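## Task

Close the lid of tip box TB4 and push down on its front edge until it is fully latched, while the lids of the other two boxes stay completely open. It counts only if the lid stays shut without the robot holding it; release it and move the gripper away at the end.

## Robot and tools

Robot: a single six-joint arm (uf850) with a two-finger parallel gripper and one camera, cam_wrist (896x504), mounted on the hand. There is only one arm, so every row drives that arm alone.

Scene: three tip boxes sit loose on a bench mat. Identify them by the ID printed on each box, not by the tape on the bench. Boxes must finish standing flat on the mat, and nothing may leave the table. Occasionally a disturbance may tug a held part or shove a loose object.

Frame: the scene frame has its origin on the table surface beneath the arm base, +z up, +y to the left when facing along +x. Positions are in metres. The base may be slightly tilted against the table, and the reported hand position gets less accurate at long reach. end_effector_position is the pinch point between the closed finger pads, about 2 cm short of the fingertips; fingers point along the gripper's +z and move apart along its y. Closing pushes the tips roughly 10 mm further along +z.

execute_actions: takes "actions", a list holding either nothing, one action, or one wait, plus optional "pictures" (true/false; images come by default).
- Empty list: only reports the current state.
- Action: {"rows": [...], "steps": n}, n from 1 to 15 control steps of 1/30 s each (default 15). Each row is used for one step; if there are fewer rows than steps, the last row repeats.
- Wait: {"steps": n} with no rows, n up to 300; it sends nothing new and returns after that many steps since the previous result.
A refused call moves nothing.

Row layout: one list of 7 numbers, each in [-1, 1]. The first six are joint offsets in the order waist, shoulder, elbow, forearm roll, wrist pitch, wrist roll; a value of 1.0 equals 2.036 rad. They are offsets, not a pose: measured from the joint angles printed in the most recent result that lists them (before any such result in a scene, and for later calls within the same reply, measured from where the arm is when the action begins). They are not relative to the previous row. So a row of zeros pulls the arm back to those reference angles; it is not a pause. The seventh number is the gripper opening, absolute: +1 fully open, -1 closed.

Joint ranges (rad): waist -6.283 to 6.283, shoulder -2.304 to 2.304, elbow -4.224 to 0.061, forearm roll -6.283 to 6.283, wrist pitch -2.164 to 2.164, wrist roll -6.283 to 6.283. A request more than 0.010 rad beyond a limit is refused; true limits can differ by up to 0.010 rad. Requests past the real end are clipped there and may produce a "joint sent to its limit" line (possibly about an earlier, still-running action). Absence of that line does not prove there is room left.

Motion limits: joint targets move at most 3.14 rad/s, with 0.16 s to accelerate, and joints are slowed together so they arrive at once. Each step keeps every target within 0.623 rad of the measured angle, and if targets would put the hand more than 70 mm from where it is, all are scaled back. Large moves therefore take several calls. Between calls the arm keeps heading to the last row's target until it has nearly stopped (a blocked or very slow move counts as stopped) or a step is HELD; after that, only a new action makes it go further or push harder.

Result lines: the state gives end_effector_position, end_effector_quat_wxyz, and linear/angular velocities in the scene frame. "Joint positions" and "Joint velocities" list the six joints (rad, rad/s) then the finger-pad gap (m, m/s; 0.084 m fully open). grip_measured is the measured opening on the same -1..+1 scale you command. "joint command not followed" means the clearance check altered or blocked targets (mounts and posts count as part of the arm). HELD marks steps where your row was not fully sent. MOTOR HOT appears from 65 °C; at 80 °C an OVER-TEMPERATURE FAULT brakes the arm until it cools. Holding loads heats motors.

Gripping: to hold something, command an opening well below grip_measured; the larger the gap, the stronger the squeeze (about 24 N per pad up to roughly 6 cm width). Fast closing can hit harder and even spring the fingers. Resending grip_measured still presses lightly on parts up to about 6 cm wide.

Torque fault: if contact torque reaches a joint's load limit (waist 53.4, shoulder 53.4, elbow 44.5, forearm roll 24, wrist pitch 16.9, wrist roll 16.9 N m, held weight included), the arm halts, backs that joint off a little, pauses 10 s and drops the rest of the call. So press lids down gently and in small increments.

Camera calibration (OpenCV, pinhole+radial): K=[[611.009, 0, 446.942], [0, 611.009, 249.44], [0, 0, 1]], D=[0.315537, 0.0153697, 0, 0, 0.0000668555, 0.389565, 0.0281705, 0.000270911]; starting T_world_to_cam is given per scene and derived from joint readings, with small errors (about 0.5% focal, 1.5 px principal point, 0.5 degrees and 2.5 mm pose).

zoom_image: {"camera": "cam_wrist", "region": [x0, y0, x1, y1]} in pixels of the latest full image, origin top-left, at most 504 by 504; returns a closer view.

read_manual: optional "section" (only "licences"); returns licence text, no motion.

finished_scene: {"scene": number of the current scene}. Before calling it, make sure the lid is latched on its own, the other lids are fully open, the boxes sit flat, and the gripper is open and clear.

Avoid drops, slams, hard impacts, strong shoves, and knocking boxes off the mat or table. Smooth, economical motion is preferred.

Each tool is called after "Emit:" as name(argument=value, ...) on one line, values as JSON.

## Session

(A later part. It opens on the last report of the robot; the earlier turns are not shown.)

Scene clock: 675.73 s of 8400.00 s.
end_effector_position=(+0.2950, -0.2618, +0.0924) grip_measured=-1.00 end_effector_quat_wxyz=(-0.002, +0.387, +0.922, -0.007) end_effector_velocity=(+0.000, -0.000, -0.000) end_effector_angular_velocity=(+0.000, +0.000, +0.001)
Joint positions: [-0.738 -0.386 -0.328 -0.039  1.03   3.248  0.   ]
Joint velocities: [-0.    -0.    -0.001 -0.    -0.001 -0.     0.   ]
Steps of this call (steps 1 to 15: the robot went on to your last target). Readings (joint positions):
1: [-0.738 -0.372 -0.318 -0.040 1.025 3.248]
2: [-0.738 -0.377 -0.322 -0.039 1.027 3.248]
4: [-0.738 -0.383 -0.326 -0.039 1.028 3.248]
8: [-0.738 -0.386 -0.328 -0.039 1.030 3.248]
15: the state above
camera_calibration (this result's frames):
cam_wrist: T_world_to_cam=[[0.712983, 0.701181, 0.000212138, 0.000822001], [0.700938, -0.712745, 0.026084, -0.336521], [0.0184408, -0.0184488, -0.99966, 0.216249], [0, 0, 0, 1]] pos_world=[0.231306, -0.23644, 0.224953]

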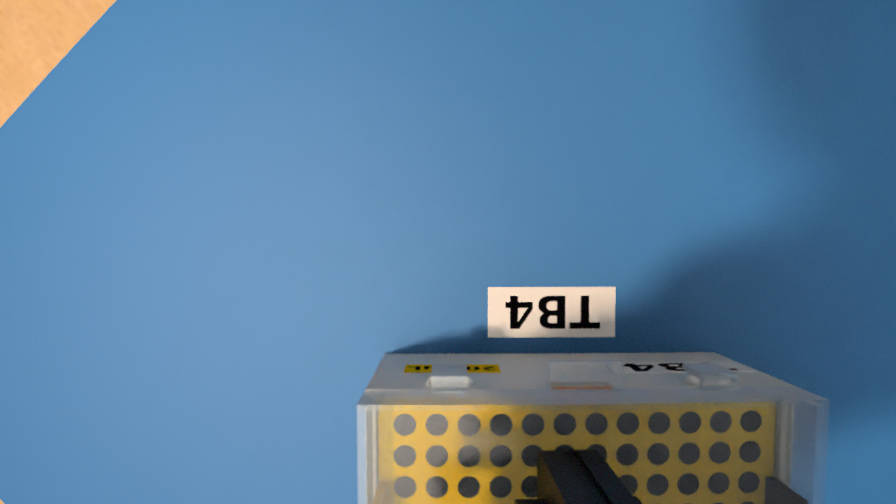

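Emit:
execute_actions(actions=[{"rows": [[0.00013, -0.00327, -0.00237, 0.00015, 0.00089, -0.00003, -1], [0.00026, -0.00654, -0.00475, 0.0003, 0.00178, -0.00007, -1], [0.0004, -0.0098, -0.00712, 0.00044, 0.00266, -0.0001, -1], [0.00053, -0.01307, -0.0095, 0.00059, 0.00355, -0.00014, -1], [0.00066, -0.01634, -0.01187, 0.00074, 0.00444, -0.00017, -1]], "steps": 15}])

Scene clock: 694.33 s of 8400.00 s.
end_effector_position=(+0.2717, -0.2408, +0.1053) grip_measured=-1.00 end_effector_quat_wxyz=(-0.020, +0.388, +0.921, -0.001) end_effector_velocity=(-0.001, +0.000, +0.000) end_effector_angular_velocity=(+0.000, +0.001, -0.001)
Joint positions: [-0.737 -0.407 -0.28  -0.037  1.061  3.247  0.   ]
Joint velocities: [-0.001 -0.     0.001 -0.    -0.     0.001  0.   ]
TORQUE FAULT: the external load on joint 3 (elbow) reached its load limit, and the arm stopped for 10 seconds. The arm's remaining commands of this call were not run. Joint 3 (elbow) moved back by up to 3 degrees. The arm holds there, with its grip as last carried out, and accepts commands again: back off and push less far. The arm stops again, at the same cost, whenever a joint's load reaches its limit.
The stop began at step 99 of this call (marked STOPPED below). From that step on the arm followed nothing that you had sent. 7 steps, steps kept back included, did not run and will not run. Nothing is kept back now, and the robot has no last target.
Steps of this call (steps 1 to 15: the robot went on to your last target; steps 16 to 90: nothing new was sent; then 5.30 s passed at rest; steps 91 to 98: the first 8 steps of this action; steps 99 to 399: the stop). Readings (joint positions):
91: [-0.738 -0.387 -0.329 -0.039 1.030 3.248]
92: [-0.738 -0.388 -0.329 -0.039 1.030 3.248]
94: [-0.738 -0.393 -0.332 -0.039 1.036 3.247]
98: [-0.737 -0.407 -0.332 -0.037 1.061 3.247]
99: [-0.737 -0.406 -0.328 -0.037 1.068 3.247] STOPPED
399: the state above
camera_calibration (this result's frames):
cam_wrist: T_world_to_cam=[[0.715018, 0.699099, -0.00334794, 0.00205277], [0.699018, -0.714995, -0.0125229, -0.301511], [-0.0111485, 0.00661379, -0.999916, 0.244058], [0, 0, 0, 1]] pos_world=[0.212014, -0.218628, 0.240269]

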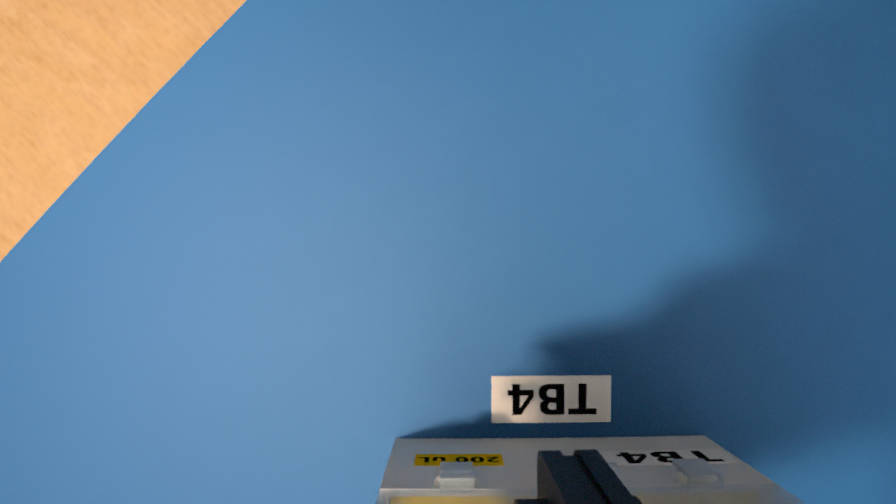

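Emit:
execute_actions(actions=[{"rows": [[-0.002, 0.049, 0.0356, -0.0022, -0.0133, 0.0005, -1]], "steps": 15}], pictures=false)

Emit:
execute_actions(actions=[{"steps": 15}])

Scene clock: 704.57 s of 8400.00 s.
end_effector_position=(+0.2718, -0.2402, +0.1345) grip_measured=-1.00 end_effector_quat_wxyz=(-0.020, +0.389, +0.921, -0.001) end_effector_velocity=(+0.001, +0.001, +0.001) end_effector_angular_velocity=(+0.002, -0.001, +0.001)
Joint positions: [-0.741 -0.308 -0.208 -0.042  1.034  3.248  0.   ]
Joint velocities: [ 0.001  0.005  0.003 -0.002 -0.002  0.001  0.   ]
Steps of this call (steps 1 to 90: nothing new was sent; then 6.73 s passed at rest; steps 91 to 105: all 15 steps of this action). Readings (joint positions):
91: [-0.737 -0.407 -0.280 -0.037 1.061 3.247]
92: [-0.737 -0.400 -0.275 -0.038 1.058 3.247]
94: [-0.739 -0.356 -0.243 -0.040 1.047 3.248]
98: [-0.741 -0.312 -0.211 -0.042 1.035 3.248]
105: the state above

Scene clock: 705.07 s of 8400.00 s.
end_effector_position=(+0.2718, -0.2402, +0.1346) grip_measured=-1.00 end_effector_quat_wxyz=(-0.020, +0.389, +0.921, -0.001) end_effector_velocity=(+0.001, -0.001, -0.000) end_effector_angular_velocity=(-0.002, -0.003, +0.001)
Joint positions: [-0.741 -0.308 -0.207 -0.042  1.034  3.248  0.   ]
Joint velocities: [ 0.001  0.002 -0.001 -0.     0.001 -0.001  0.   ]
Steps of this call (steps 1 to 15: the robot went on to your last target). Readings (joint positions):
1: [-0.741 -0.308 -0.208 -0.042 1.034 3.248]
2: [-0.741 -0.308 -0.208 -0.042 1.034 3.248]
4: [-0.741 -0.308 -0.207 -0.042 1.034 3.248]
8: [-0.741 -0.308 -0.207 -0.042 1.034 3.248]
15: the state above
The arm was judged still, so your last target was given up. Only a new action makes it travel on or press farther. Fingers that are still opening or closing keep moving.
camera_calibration (this result's frames):
cam_wrist: T_world_to_cam=[[0.715203, 0.698909, -0.00327269, 0.00157371], [0.698831, -0.715181, -0.0123284, -0.300864], [-0.010957, 0.00653028, -0.999919, 0.273372], [0, 0, 0, 1]] pos_world=[0.212123, -0.218057, 0.269646]

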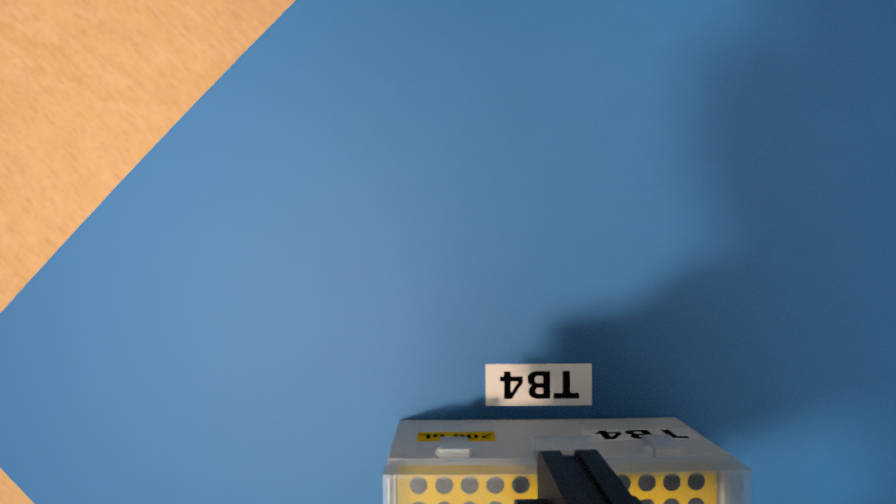

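Emit:
execute_actions(actions=[{"rows": [[-0.0493, 0.3802, 0.0488, -0.1456, -0.3052, 0.1089, -1]], "steps": 15}], pictures=false)

Emit:
execute_actions(actions=[{"steps": 30}])

Scene clock: 727.43 s of 8400.00 s.
end_effector_position=(+0.3400, -0.3075, +0.2420) grip_measured=-1.00 end_effector_quat_wxyz=(-0.001, +0.385, +0.923, +0.005) end_effector_velocity=(+0.045, -0.089, +0.144) end_effector_angular_velocity=(-0.205, -0.019, +0.093)
Joint positions: [-0.836  0.418 -0.114 -0.322  0.448  3.457  0.   ]
Joint velocities: [-0.099  0.867  0.1   -0.287 -0.603  0.215  0.   ]
Steps of this call (steps 1 to 90: nothing new was sent; then 18.87 s passed at rest; steps 91 to 105: all 15 steps of this action). Readings (joint positions):
91: [-0.741 -0.307 -0.207 -0.042 1.033 3.248]
92: [-0.742 -0.301 -0.206 -0.046 1.025 3.251]
94: [-0.753 -0.235 -0.195 -0.078 0.956 3.276]
98: [-0.793 0.042 -0.156 -0.196 0.712 3.363]
105: the state above

Scene clock: 728.43 s of 8400.00 s.
end_effector_position=(+0.3415, -0.3120, +0.2499) grip_measured=-1.00 end_effector_quat_wxyz=(+0.000, +0.382, +0.924, -0.000) end_effector_velocity=(+0.000, -0.000, -0.000) end_effector_angular_velocity=(-0.000, -0.001, +0.001)
Joint positions: [-0.842  0.466 -0.108 -0.338  0.412  3.47   0.   ]
Joint velocities: [-0.    -0.    -0.    -0.001  0.001 -0.     0.   ]
Steps of this call (steps 1 to 30: the robot went on to your last target). Readings (joint positions):
1: [-0.839 0.441 -0.111 -0.329 0.432 3.463]
2: [-0.840 0.453 -0.110 -0.333 0.424 3.466]
4: [-0.841 0.461 -0.108 -0.336 0.416 3.469]
8: [-0.841 0.464 -0.108 -0.338 0.413 3.470]
30: the state above
The arm was judged still, so your last target was given up. Only a new action makes it travel on or press farther. Fingers that are still opening or closing keep moving.
camera_calibration (this result's frames):
cam_wrist: T_world_to_cam=[[0.705674, 0.708387, 0.0145675, 0.00396424], [0.708005, -0.705792, 0.024217, -0.408805], [0.0274366, -0.00677549, -0.999601, 0.37255], [0, 0, 0, 1]] pos_world=[0.276417, -0.288815, 0.382244]

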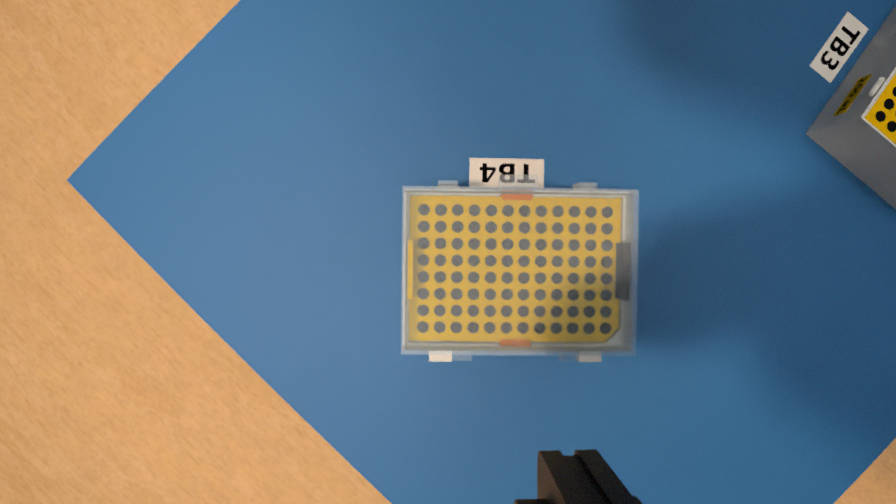

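Emit:
zoom_image(camera="cam_wrist", region=[400, 150, 640, 230])

Region (400, 150, 640, 230) of cam_wrist's 896x504 image, scaled by 2.100, with more detail than that image has.

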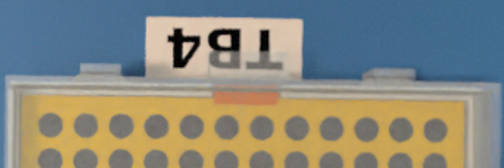

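Emit:
execute_actions(actions=[{"rows": [[0, 0, 0, 0.8921, 0.6113, -0.95, -1]], "steps": 15}], pictures=false)

Emit:
execute_actions(actions=[{"steps": 30}], pictures=false)

Scene clock: 775.93 s of 8400.00 s.
end_effector_position=(+0.3809, -0.4792, +0.3205) grip_measured=-1.00 end_effector_quat_wxyz=(+0.200, +0.293, +0.877, -0.323) end_effector_velocity=(-0.092, -0.344, +0.310) end_effector_angular_velocity=(-1.991, +0.584, +0.058)
Joint positions: [-0.842  0.466 -0.108  0.326  1.077  2.805  0.   ]
Joint velocities: [ 0.001 -0.     0.001  1.452  1.449 -1.449  0.   ]
Steps of this call (steps 1 to 90: nothing new was sent; then 44.00 s passed at rest; steps 91 to 105: all 15 steps of this action). Readings (joint positions):
91: [-0.842 0.466 -0.108 -0.338 0.413 3.469]
92: [-0.842 0.466 -0.108 -0.330 0.421 3.461]
94: [-0.842 0.466 -0.107 -0.263 0.489 3.392]
98: [-0.842 0.466 -0.108 -0.028 0.724 3.159]
105: the state above

Scene clock: 776.93 s of 8400.00 s.
end_effector_position=(+0.1964, -0.5039, +0.5372) grip_measured=-1.00 end_effector_quat_wxyz=(-0.396, +0.067, +0.639, -0.656) end_effector_velocity=(-0.002, +0.001, +0.001) end_effector_angular_velocity=(+0.000, +0.009, -0.010)
Joint positions: [-0.842  0.466 -0.108  1.476  1.656  1.537  0.   ]
Joint velocities: [-0.    -0.001 -0.     0.009  0.001 -0.007  0.   ]
Steps of this call (steps 1 to 30: the robot went on to your last target). Readings (joint positions):
1: [-0.842 0.466 -0.108 0.374 1.126 2.757]
2: [-0.842 0.466 -0.108 0.422 1.173 2.708]
4: [-0.842 0.466 -0.108 0.522 1.258 2.609]
8: [-0.842 0.466 -0.108 0.736 1.397 2.395]
30: the state above

Emit:
execute_actions(actions=[])

Scene clock: 792.87 s of 8400.00 s.
end_effector_position=(+0.1962, -0.5037, +0.5374) grip_measured=-1.00 end_effector_quat_wxyz=(-0.397, +0.067, +0.638, -0.656) end_effector_velocity=(-0.001, +0.000, -0.000) end_effector_angular_velocity=(+0.002, +0.003, -0.002)
Joint positions: [-0.842  0.466 -0.108  1.478  1.657  1.536  0.   ]
Joint velocities: [-0.001 -0.001  0.001  0.001 -0.    -0.002  0.   ]
Steps of this call (steps 1 to 15: the robot went on to your last target; steps 16 to 90: nothing new was sent; then 12.93 s passed at rest). Readings (joint positions):
1: [-0.842 0.466 -0.108 1.477 1.657 1.537]
2: [-0.842 0.466 -0.108 1.477 1.657 1.537]
4: [-0.842 0.466 -0.108 1.477 1.657 1.536]
8: [-0.842 0.466 -0.108 1.478 1.657 1.536]
90: the state above
The arm was judged still, so your last target was given up. Only a new action makes it travel on or press farther. Fingers that are still opening or closing keep moving.
camera_calibration (this result's frames):
cam_wrist: T_world_to_cam=[[-0.427926, 0.142693, -0.892479, 0.663078], [0.689407, -0.58702, -0.424412, -0.143603], [-0.584463, -0.796898, 0.152828, -0.234706], [0, 0, 0, 1]] pos_world=[0.245572, -0.36595, 0.566706]

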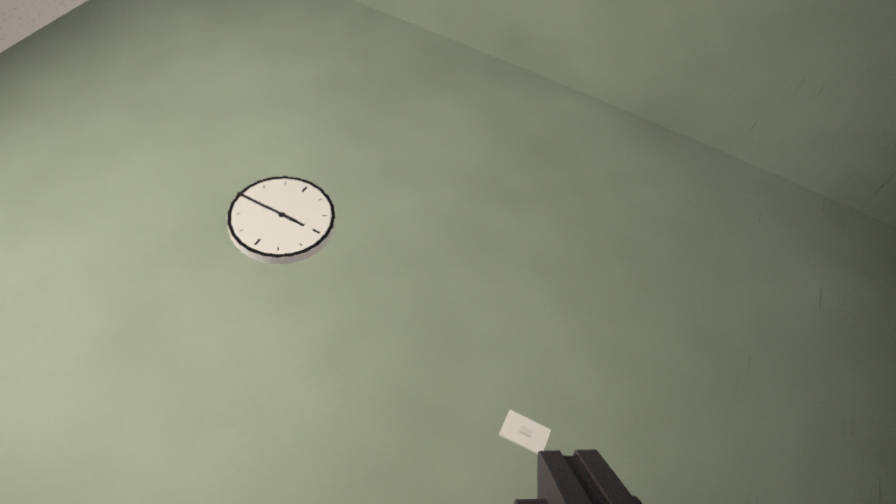

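Emit:
execute_actions(actions=[{"rows": [[0.2383, -0.4236, -0.1647, 0.0, 0.0, -0.0877, -1.0]], "steps": 15}], pictures=false)

Emit:
execute_actions(actions=[{"steps": 20}], pictures=false)

Scene clock: 851.70 s of 8400.00 s.
end_effector_position=(+0.2815, -0.4862, +0.3696) grip_measured=-1.00 end_effector_quat_wxyz=(-0.399, -0.118, +0.731, -0.541) end_effector_velocity=(+0.125, +0.165, -0.376) end_effector_angular_velocity=(+0.881, +0.501, +0.423)
Joint positions: [-0.549 -0.013 -0.31   1.478  1.657  1.428  0.   ]
Joint velocities: [ 0.571 -1.141 -0.395  0.001  0.002 -0.209  0.   ]
Steps of this call (steps 1 to 90: nothing new was sent; then 55.33 s passed at rest; steps 91 to 105: all 15 steps of this action). Readings (joint positions):
91: [-0.841 0.466 -0.108 1.478 1.657 1.536]
92: [-0.836 0.459 -0.112 1.478 1.657 1.534]
94: [-0.789 0.400 -0.144 1.478 1.657 1.516]
98: [-0.689 0.255 -0.214 1.478 1.657 1.480]
105: the state above

Scene clock: 852.37 s of 8400.00 s.
end_effector_position=(+0.3114, -0.4060, +0.2504) grip_measured=-1.00 end_effector_quat_wxyz=(-0.394, -0.279, +0.749, -0.453) end_effector_velocity=(-0.001, +0.002, -0.002) end_effector_angular_velocity=(+0.004, +0.006, +0.003)
Joint positions: [-0.357 -0.395 -0.443  1.478  1.657  1.358  0.   ]
Joint velocities: [ 0.002 -0.008 -0.001  0.001  0.    -0.     0.   ]
Steps of this call (steps 1 to 20: the robot went on to your last target). Readings (joint positions):
1: [-0.530 -0.051 -0.324 1.478 1.657 1.421]
2: [-0.511 -0.089 -0.337 1.478 1.657 1.414]
4: [-0.473 -0.164 -0.363 1.478 1.657 1.401]
8: [-0.400 -0.310 -0.413 1.478 1.657 1.374]
20: the state above

Emit:
execute_actions(actions=[{"rows": [[0.2384, -0.4243, -0.1649, 0.0001, -0.0002, -0.0880, -1.0]], "steps": 15}], pictures=false)

Emit:
execute_actions(actions=[{"steps": 25}])

Scene clock: 857.37 s of 8400.00 s.
end_effector_position=(+0.3283, -0.2545, +0.1386) grip_measured=-1.00 end_effector_quat_wxyz=(-0.344, -0.468, +0.726, -0.369) end_effector_velocity=(-0.098, +0.369, -0.188) end_effector_angular_velocity=(+0.556, +0.467, +0.704)
Joint positions: [-0.091 -0.826 -0.627  1.478  1.657  1.259  0.   ]
Joint velocities: [ 0.528 -1.045 -0.364  0.002  0.001 -0.192  0.   ]
Steps of this call (steps 1 to 15: the robot went on to your last target; steps 16 to 90: nothing new was sent; then 1.50 s passed at rest; steps 91 to 105: all 15 steps of this action). Readings (joint positions):
91: [-0.356 -0.396 -0.443 1.478 1.657 1.357]
92: [-0.351 -0.403 -0.447 1.478 1.657 1.355]
94: [-0.308 -0.458 -0.478 1.478 1.657 1.339]
98: [-0.218 -0.586 -0.539 1.478 1.657 1.307]
105: the state above

Scene clock: 858.20 s of 8400.00 s.
end_effector_position=(+0.2565, -0.1082, +0.0848) grip_measured=-1.00 end_effector_quat_wxyz=(+0.299, +0.640, -0.641, +0.299) end_effector_velocity=(-0.002, +0.001, -0.001) end_effector_angular_velocity=(+0.003, +0.003, +0.001)
Joint positions: [ 0.128 -1.258 -0.779  1.478  1.657  1.179  0.   ]
Joint velocities: [ 0.001 -0.005 -0.001 -0.001 -0.002  0.001  0.   ]
Steps of this call (steps 1 to 25: the robot went on to your last target). Readings (joint positions):
1: [-0.073 -0.861 -0.639 1.478 1.657 1.253]
2: [-0.056 -0.895 -0.652 1.478 1.657 1.246]
4: [-0.020 -0.965 -0.676 1.478 1.657 1.233]
8: [0.051 -1.105 -0.725 1.478 1.657 1.207]
25: the state above
camera_calibration (this result's frames):
cam_wrist: T_world_to_cam=[[-0.999888, 0.0113692, 0.00968214, 0.284487], [0.000232724, 0.660145, -0.751138, 0.194286], [-0.0149315, -0.751052, -0.660074, 0.112717], [0, 0, 0, 1]] pos_world=[0.286093, -0.0468347, 0.217583]

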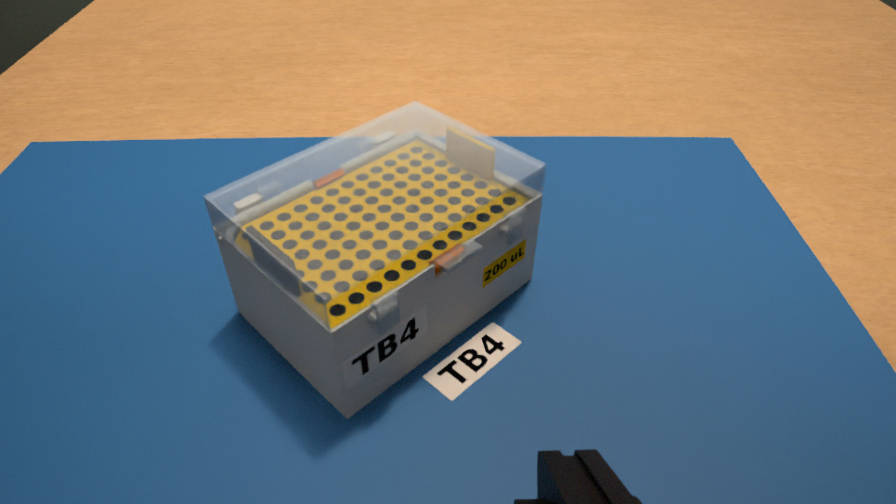

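Emit:
zoom_image(camera="cam_wrist", region=[180, 80, 600, 430])

Region (180, 80, 600, 430) of cam_wrist's 896x504 image, scaled by 1.200, with more detail than that image has.

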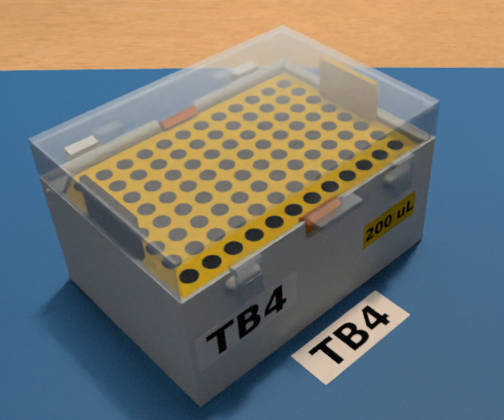

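Emit:
execute_actions(actions=[{"rows": [[0.9042, 0.6709, 0.1911, 0.6174, -0.1154, -1.0, -1.0]], "steps": 15}], pictures=false)

Emit:
execute_actions(actions=[{"steps": 60}])

Scene clock: 909.60 s of 8400.00 s.
end_effector_position=(+0.3466, -0.0834, +0.2495) grip_measured=-1.00 end_effector_quat_wxyz=(+0.340, +0.692, -0.575, +0.274) end_effector_velocity=(+0.133, +0.068, +0.391) end_effector_angular_velocity=(+0.081, +0.297, +0.069)
Joint positions: [ 0.538 -0.849 -0.578  1.888  1.536  0.768  0.   ]
Joint velocities: [ 0.978  0.978  0.33   0.977 -0.197 -0.975  0.   ]
Steps of this call (steps 1 to 15: the robot went on to your last target; steps 16 to 90: nothing new was sent; then 47.90 s passed at rest; steps 91 to 105: all 15 steps of this action). Readings (joint positions):
91: [0.129 -1.258 -0.778 1.478 1.656 1.178]
92: [0.135 -1.252 -0.774 1.486 1.653 1.170]
94: [0.191 -1.196 -0.738 1.543 1.631 1.113]
98: [0.317 -1.070 -0.669 1.668 1.590 0.989]
105: the state above

Scene clock: 911.60 s of 8400.00 s.
end_effector_position=(+0.2624, -0.0326, +0.6186) grip_measured=-1.00 end_effector_quat_wxyz=(+0.000, +1.000, -0.025, +0.000) end_effector_velocity=(-0.000, -0.000, +0.000) end_effector_angular_velocity=(+0.001, -0.001, +0.001)
Joint positions: [ 1.969  0.108 -0.39   2.735  1.422 -0.857  0.   ]
Joint velocities: [ 0.002  0.001  0.    -0.     0.001 -0.     0.   ]
Steps of this call (steps 1 to 60: the robot went on to your last target). Readings (joint positions):
1: [0.571 -0.816 -0.567 1.921 1.529 0.735]
2: [0.604 -0.783 -0.557 1.954 1.523 0.702]
4: [0.672 -0.715 -0.538 2.022 1.511 0.634]
8: [0.812 -0.575 -0.505 2.162 1.491 0.495]
60: the state above
The arm was judged still, so your last target was given up. Only a new action makes it travel on or press farther. Fingers that are still opening or closing keep moving.
camera_calibration (this result's frames):
cam_wrist: T_world_to_cam=[[-0.0483976, -0.99872, 0.0147103, -0.00136759], [-0.998551, 0.0487261, 0.0228551, 0.308727], [-0.0235426, -0.0135828, -0.999631, 0.758276], [0, 0, 0, 1]] pos_world=[0.326065, -0.00610937, 0.75096]

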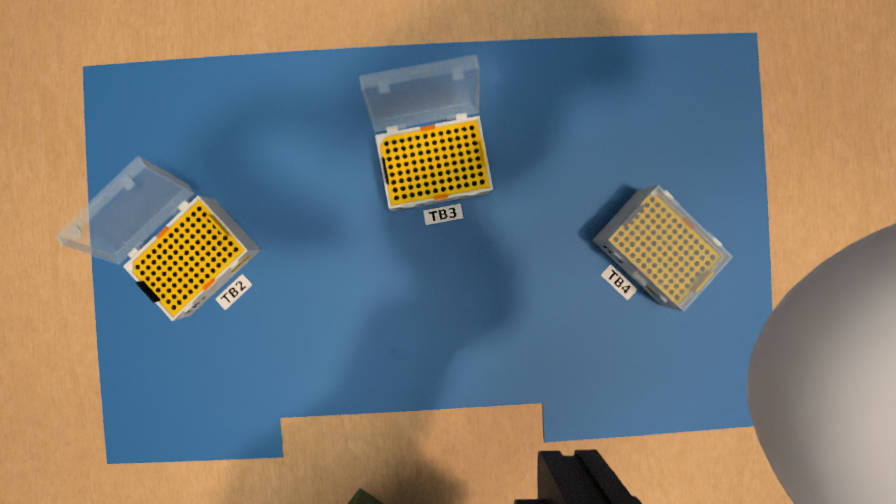

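Emit:
execute_actions(actions=[{"rows": [[-0.4520, -0.3357, -0.0955, -0.3086, 0.0576, 0.5000, -1.0]], "steps": 15}], pictures=false)

Emit:
execute_actions(actions=[{"steps": 40}], pictures=false)

Scene clock: 918.73 s of 8400.00 s.
end_effector_position=(+0.3729, +0.0284, +0.5169) grip_measured=-1.00 end_effector_quat_wxyz=(+0.165, +0.933, -0.286, +0.144) end_effector_velocity=(+0.176, +0.023, -0.324) end_effector_angular_velocity=(-0.624, -0.543, -1.278)
Joint positions: [ 1.428 -0.333 -0.517  2.325  1.498 -0.297  0.   ]
Joint velocities: [-1.227 -0.782 -0.218 -0.705  0.132  1.478  0.   ]
Steps of this call (steps 1 to 90: nothing new was sent; then 3.63 s passed at rest; steps 91 to 105: all 15 steps of this action). Readings (joint positions):
91: [1.968 0.107 -0.390 2.734 1.422 -0.857]
92: [1.961 0.101 -0.392 2.727 1.424 -0.848]
94: [1.897 0.038 -0.413 2.663 1.436 -0.784]
98: [1.726 -0.128 -0.460 2.510 1.464 -0.614]
105: the state above

Scene clock: 920.07 s of 8400.00 s.
end_effector_position=(+0.4103, +0.0183, +0.4019) grip_measured=-1.00 end_effector_quat_wxyz=(+0.241, +0.837, -0.440, +0.219) end_effector_velocity=(-0.000, -0.001, -0.000) end_effector_angular_velocity=(-0.001, +0.000, +0.002)
Joint positions: [ 1.049 -0.576 -0.584  2.107  1.539  0.161  0.   ]
Joint velocities: [-0.     0.001  0.002 -0.     0.    -0.001  0.   ]
Steps of this call (steps 1 to 30: the robot went on to your last target; steps 31 to 40: nothing new was sent). Readings (joint positions):
1: [1.387 -0.359 -0.524 2.302 1.503 -0.247]
2: [1.346 -0.385 -0.531 2.278 1.507 -0.198]
4: [1.266 -0.436 -0.545 2.232 1.516 -0.101]
8: [1.117 -0.532 -0.572 2.146 1.531 0.077]
40: the state above
The arm was judged still, so your last target was given up. Only a new action makes it travel on or press farther. Fingers that are still opening or closing keep moving.

Emit:
execute_actions(actions=[{"rows": [[-0.2261, -0.1677, -0.0478, -0.1544, 0.0289, 0.2500, -1.0]], "steps": 15}], pictures=false)

Emit:
execute_actions(actions=[{"steps": 20}], pictures=false)

Scene clock: 932.17 s of 8400.00 s.
end_effector_position=(+0.3924, -0.0247, +0.2418) grip_measured=-1.00 end_effector_quat_wxyz=(+0.280, +0.746, -0.531, +0.287) end_effector_velocity=(-0.084, -0.082, -0.198) end_effector_angular_velocity=(-0.102, -0.144, -0.245)
Joint positions: [ 0.62  -0.894 -0.674  1.815  1.593  0.633  0.   ]
Joint velocities: [-0.533 -0.396 -0.101 -0.356  0.063  0.574  0.   ]
Steps of this call (steps 1 to 90: nothing new was sent; then 8.60 s passed at rest; steps 91 to 105: all 15 steps of this action). Readings (joint positions):
91: [1.048 -0.576 -0.584 2.106 1.539 0.161]
92: [1.042 -0.580 -0.586 2.102 1.540 0.169]
94: [0.985 -0.622 -0.599 2.062 1.548 0.234]
98: [0.835 -0.734 -0.629 1.961 1.566 0.397]
105: the state above

Scene clock: 932.83 s of 8400.00 s.
end_effector_position=(+0.3882, -0.0291, +0.2300) grip_measured=-1.00 end_effector_quat_wxyz=(+0.281, +0.740, -0.538, +0.290) end_effector_velocity=(-0.000, -0.001, -0.000) end_effector_angular_velocity=(-0.002, -0.000, -0.001)
Joint positions: [ 0.588 -0.917 -0.681  1.792  1.598  0.67   0.   ]
Joint velocities: [-0.002 -0.     0.001 -0.     0.001  0.002  0.   ]
Steps of this call (steps 1 to 20: the robot went on to your last target). Readings (joint positions):
1: [0.606 -0.904 -0.677 1.805 1.595 0.648]
2: [0.598 -0.910 -0.678 1.800 1.596 0.657]
4: [0.593 -0.914 -0.680 1.795 1.597 0.665]
8: [0.590 -0.916 -0.681 1.793 1.598 0.669]
20: the state above

Emit:
execute_actions(actions=[{"rows": [[-0.2257, -0.1679, -0.0480, -0.1541, 0.0288, 0.2500, -1.0]], "steps": 15}], pictures=false)

Emit:
execute_actions(actions=[{"steps": 25}])

Scene clock: 940.73 s of 8400.00 s.
end_effector_position=(+0.2795, -0.0977, +0.0997) grip_measured=-1.00 end_effector_quat_wxyz=(+0.297, +0.656, -0.626, +0.301) end_effector_velocity=(-0.298, -0.137, -0.199) end_effector_angular_velocity=(-0.015, -0.126, -0.501)
Joint positions: [ 0.189 -1.214 -0.766  1.52   1.649  1.112  0.   ]
Joint velocities: [-0.775 -0.578 -0.155 -0.519  0.091  0.837  0.   ]
Steps of this call (steps 1 to 15: the robot went on to your last target; steps 16 to 90: nothing new was sent; then 4.40 s passed at rest; steps 91 to 105: all 15 steps of this action). Readings (joint positions):
91: [0.588 -0.917 -0.681 1.792 1.598 0.670]
92: [0.582 -0.921 -0.683 1.787 1.599 0.678]
94: [0.528 -0.961 -0.696 1.750 1.607 0.740]
98: [0.396 -1.060 -0.722 1.661 1.622 0.882]
105: the state above

Scene clock: 941.57 s of 8400.00 s.
end_effector_position=(+0.2564, -0.1078, +0.0848) grip_measured=-1.00 end_effector_quat_wxyz=(+0.299, +0.640, -0.641, +0.299) end_effector_velocity=(-0.001, +0.000, +0.000) end_effector_angular_velocity=(+0.001, +0.003, +0.003)
Joint positions: [ 0.129 -1.259 -0.779  1.479  1.656  1.178  0.   ]
Joint velocities: [ 0.    -0.002  0.001 -0.001  0.    -0.001  0.   ]
Steps of this call (steps 1 to 25: the robot went on to your last target). Readings (joint positions):
1: [0.166 -1.232 -0.771 1.504 1.651 1.136]
2: [0.150 -1.243 -0.774 1.494 1.653 1.153]
4: [0.136 -1.254 -0.777 1.484 1.655 1.170]
8: [0.131 -1.257 -0.779 1.480 1.657 1.177]
25: the state above
camera_calibration (this result's frames):
cam_wrist: T_world_to_cam=[[-0.999892, 0.0109228, 0.00979296, 0.284326], [-0.000143805, 0.660221, -0.751072, 0.194184], [-0.0146693, -0.750992, -0.660148, 0.112955], [0, 0, 0, 1]] pos_world=[0.28598, -0.0464821, 0.217629]

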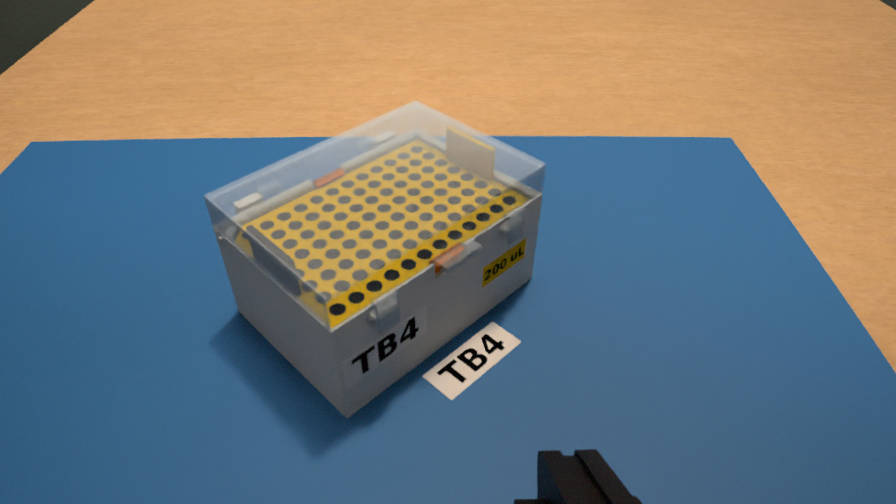

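Back at the seam view. I'll zoom in tightly on the front edge and latch area.

Emit:
zoom_image(camera="cam_wrist", region=[320, 180, 560, 340])

Region (320, 180, 560, 340) of cam_wrist's 896x504 image, scaled by 2.100, with more detail than that image has.

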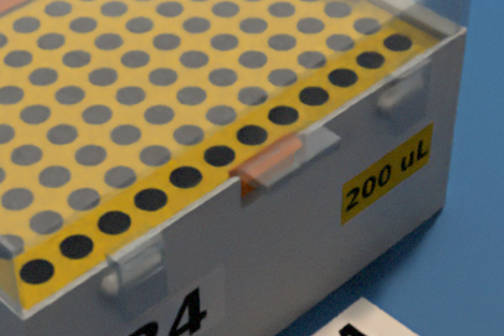

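Emit:
zoom_image(camera="cam_wrist", region=[190, 170, 430, 430])

Emit:
zoom_image(camera="cam_wrist", region=[440, 90, 580, 300])

Region (190, 170, 430, 430) of cam_wrist's 896x504 image, scaled by 1.938, with more detail than that image has; it fills the left 465 columns of this view, and the rest is white.

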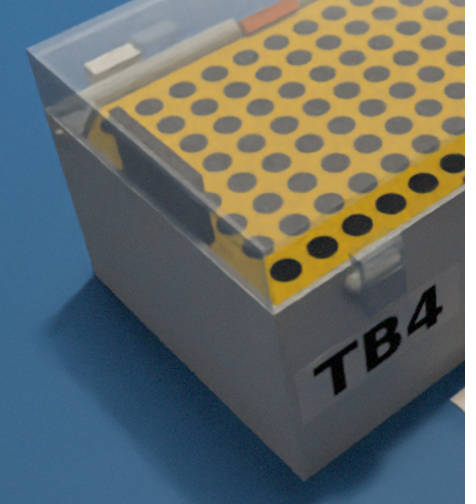

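Region (440, 90, 580, 300) of cam_wrist's 896x504 image, scaled by 2.400, with more detail than that image has.

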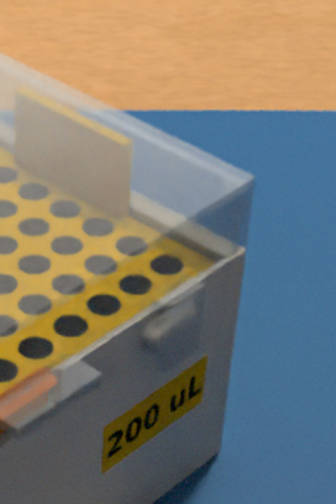

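Emit:
zoom_image(camera="cam_wrist", region=[190, 180, 330, 340])

Region (190, 180, 330, 340) of cam_wrist's 896x504 image, scaled by 3.150, with more detail than that image has; it fills the left 441 columns of this view, and the rest is white.

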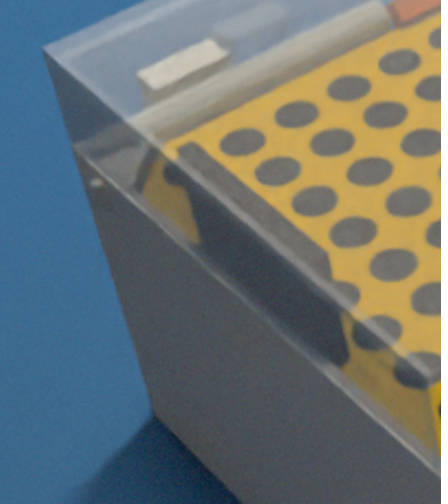

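Emit:
execute_actions(actions=[{"rows": [[0.4519, 0.3355, 0.0958, 0.3084, -0.0575, -0.5000, -1.0]], "steps": 15}], pictures=false)

Emit:
execute_actions(actions=[{"steps": 40}], pictures=false)

Scene clock: 1062.07 s of 8400.00 s.
end_effector_position=(+0.3796, -0.0505, +0.2184) grip_measured=-1.00 end_effector_quat_wxyz=(+0.295, +0.697, -0.580, +0.301) end_effector_velocity=(+0.174, +0.182, +0.329) end_effector_angular_velocity=(+0.241, +0.263, +0.530)
Joint positions: [ 0.523 -0.921 -0.682  1.793  1.598  0.783  0.   ]
Joint velocities: [ 0.991  0.641  0.182  0.583 -0.109 -1.033  0.   ]
Steps of this call (steps 1 to 15: the robot went on to your last target; steps 16 to 90: nothing new was sent; then 117.00 s passed at rest; steps 91 to 105: all 15 steps of this action). Readings (joint positions):
91: [0.129 -1.258 -0.779 1.479 1.656 1.178]
92: [0.136 -1.252 -0.776 1.487 1.654 1.170]
94: [0.189 -1.200 -0.759 1.540 1.644 1.116]
98: [0.304 -1.087 -0.728 1.643 1.626 1.003]
105: the state above

Scene clock: 1063.40 s of 8400.00 s.
end_effector_position=(+0.4103, +0.0183, +0.4020) grip_measured=-1.00 end_effector_quat_wxyz=(+0.241, +0.837, -0.440, +0.220) end_effector_velocity=(+0.000, +0.001, +0.000) end_effector_angular_velocity=(+0.002, +0.000, +0.001)
Joint positions: [ 1.049 -0.576 -0.584  2.106  1.539  0.161  0.   ]
Joint velocities: [ 0.001  0.    -0.    -0.    -0.001 -0.001  0.   ]
Steps of this call (steps 1 to 40: the robot went on to your last target). Readings (joint positions):
1: [0.556 -0.899 -0.676 1.813 1.594 0.747]
2: [0.589 -0.878 -0.669 1.832 1.591 0.710]
4: [0.655 -0.835 -0.657 1.872 1.583 0.630]
8: [0.792 -0.744 -0.632 1.953 1.568 0.467]
40: the state above

The arm is now high and clear, with ee z at 0.40 m.

- **TB4:** the lid top measures about 0.071 m high at both the back-left and front-right corners. The skirt height is about 0.016–0.017 m at both, so the lid sits level with no gap at the front. I can't read the latch state directly, but this suggests it is latched after the earlier hard press.
- **TB4 position:** its three visible bottom corners form a near-square (92°) footprint within about 5% of the expected size. That means it is standing flat on the mat.
- **TB2 and TB3:** the overhead view at about 911 s showed both lids fully open and both boxes on the mat. I have not touched either since.

I'm ending scene 1.

Emit:
finished_scene(scene=1)

The scene is finished: the task was done.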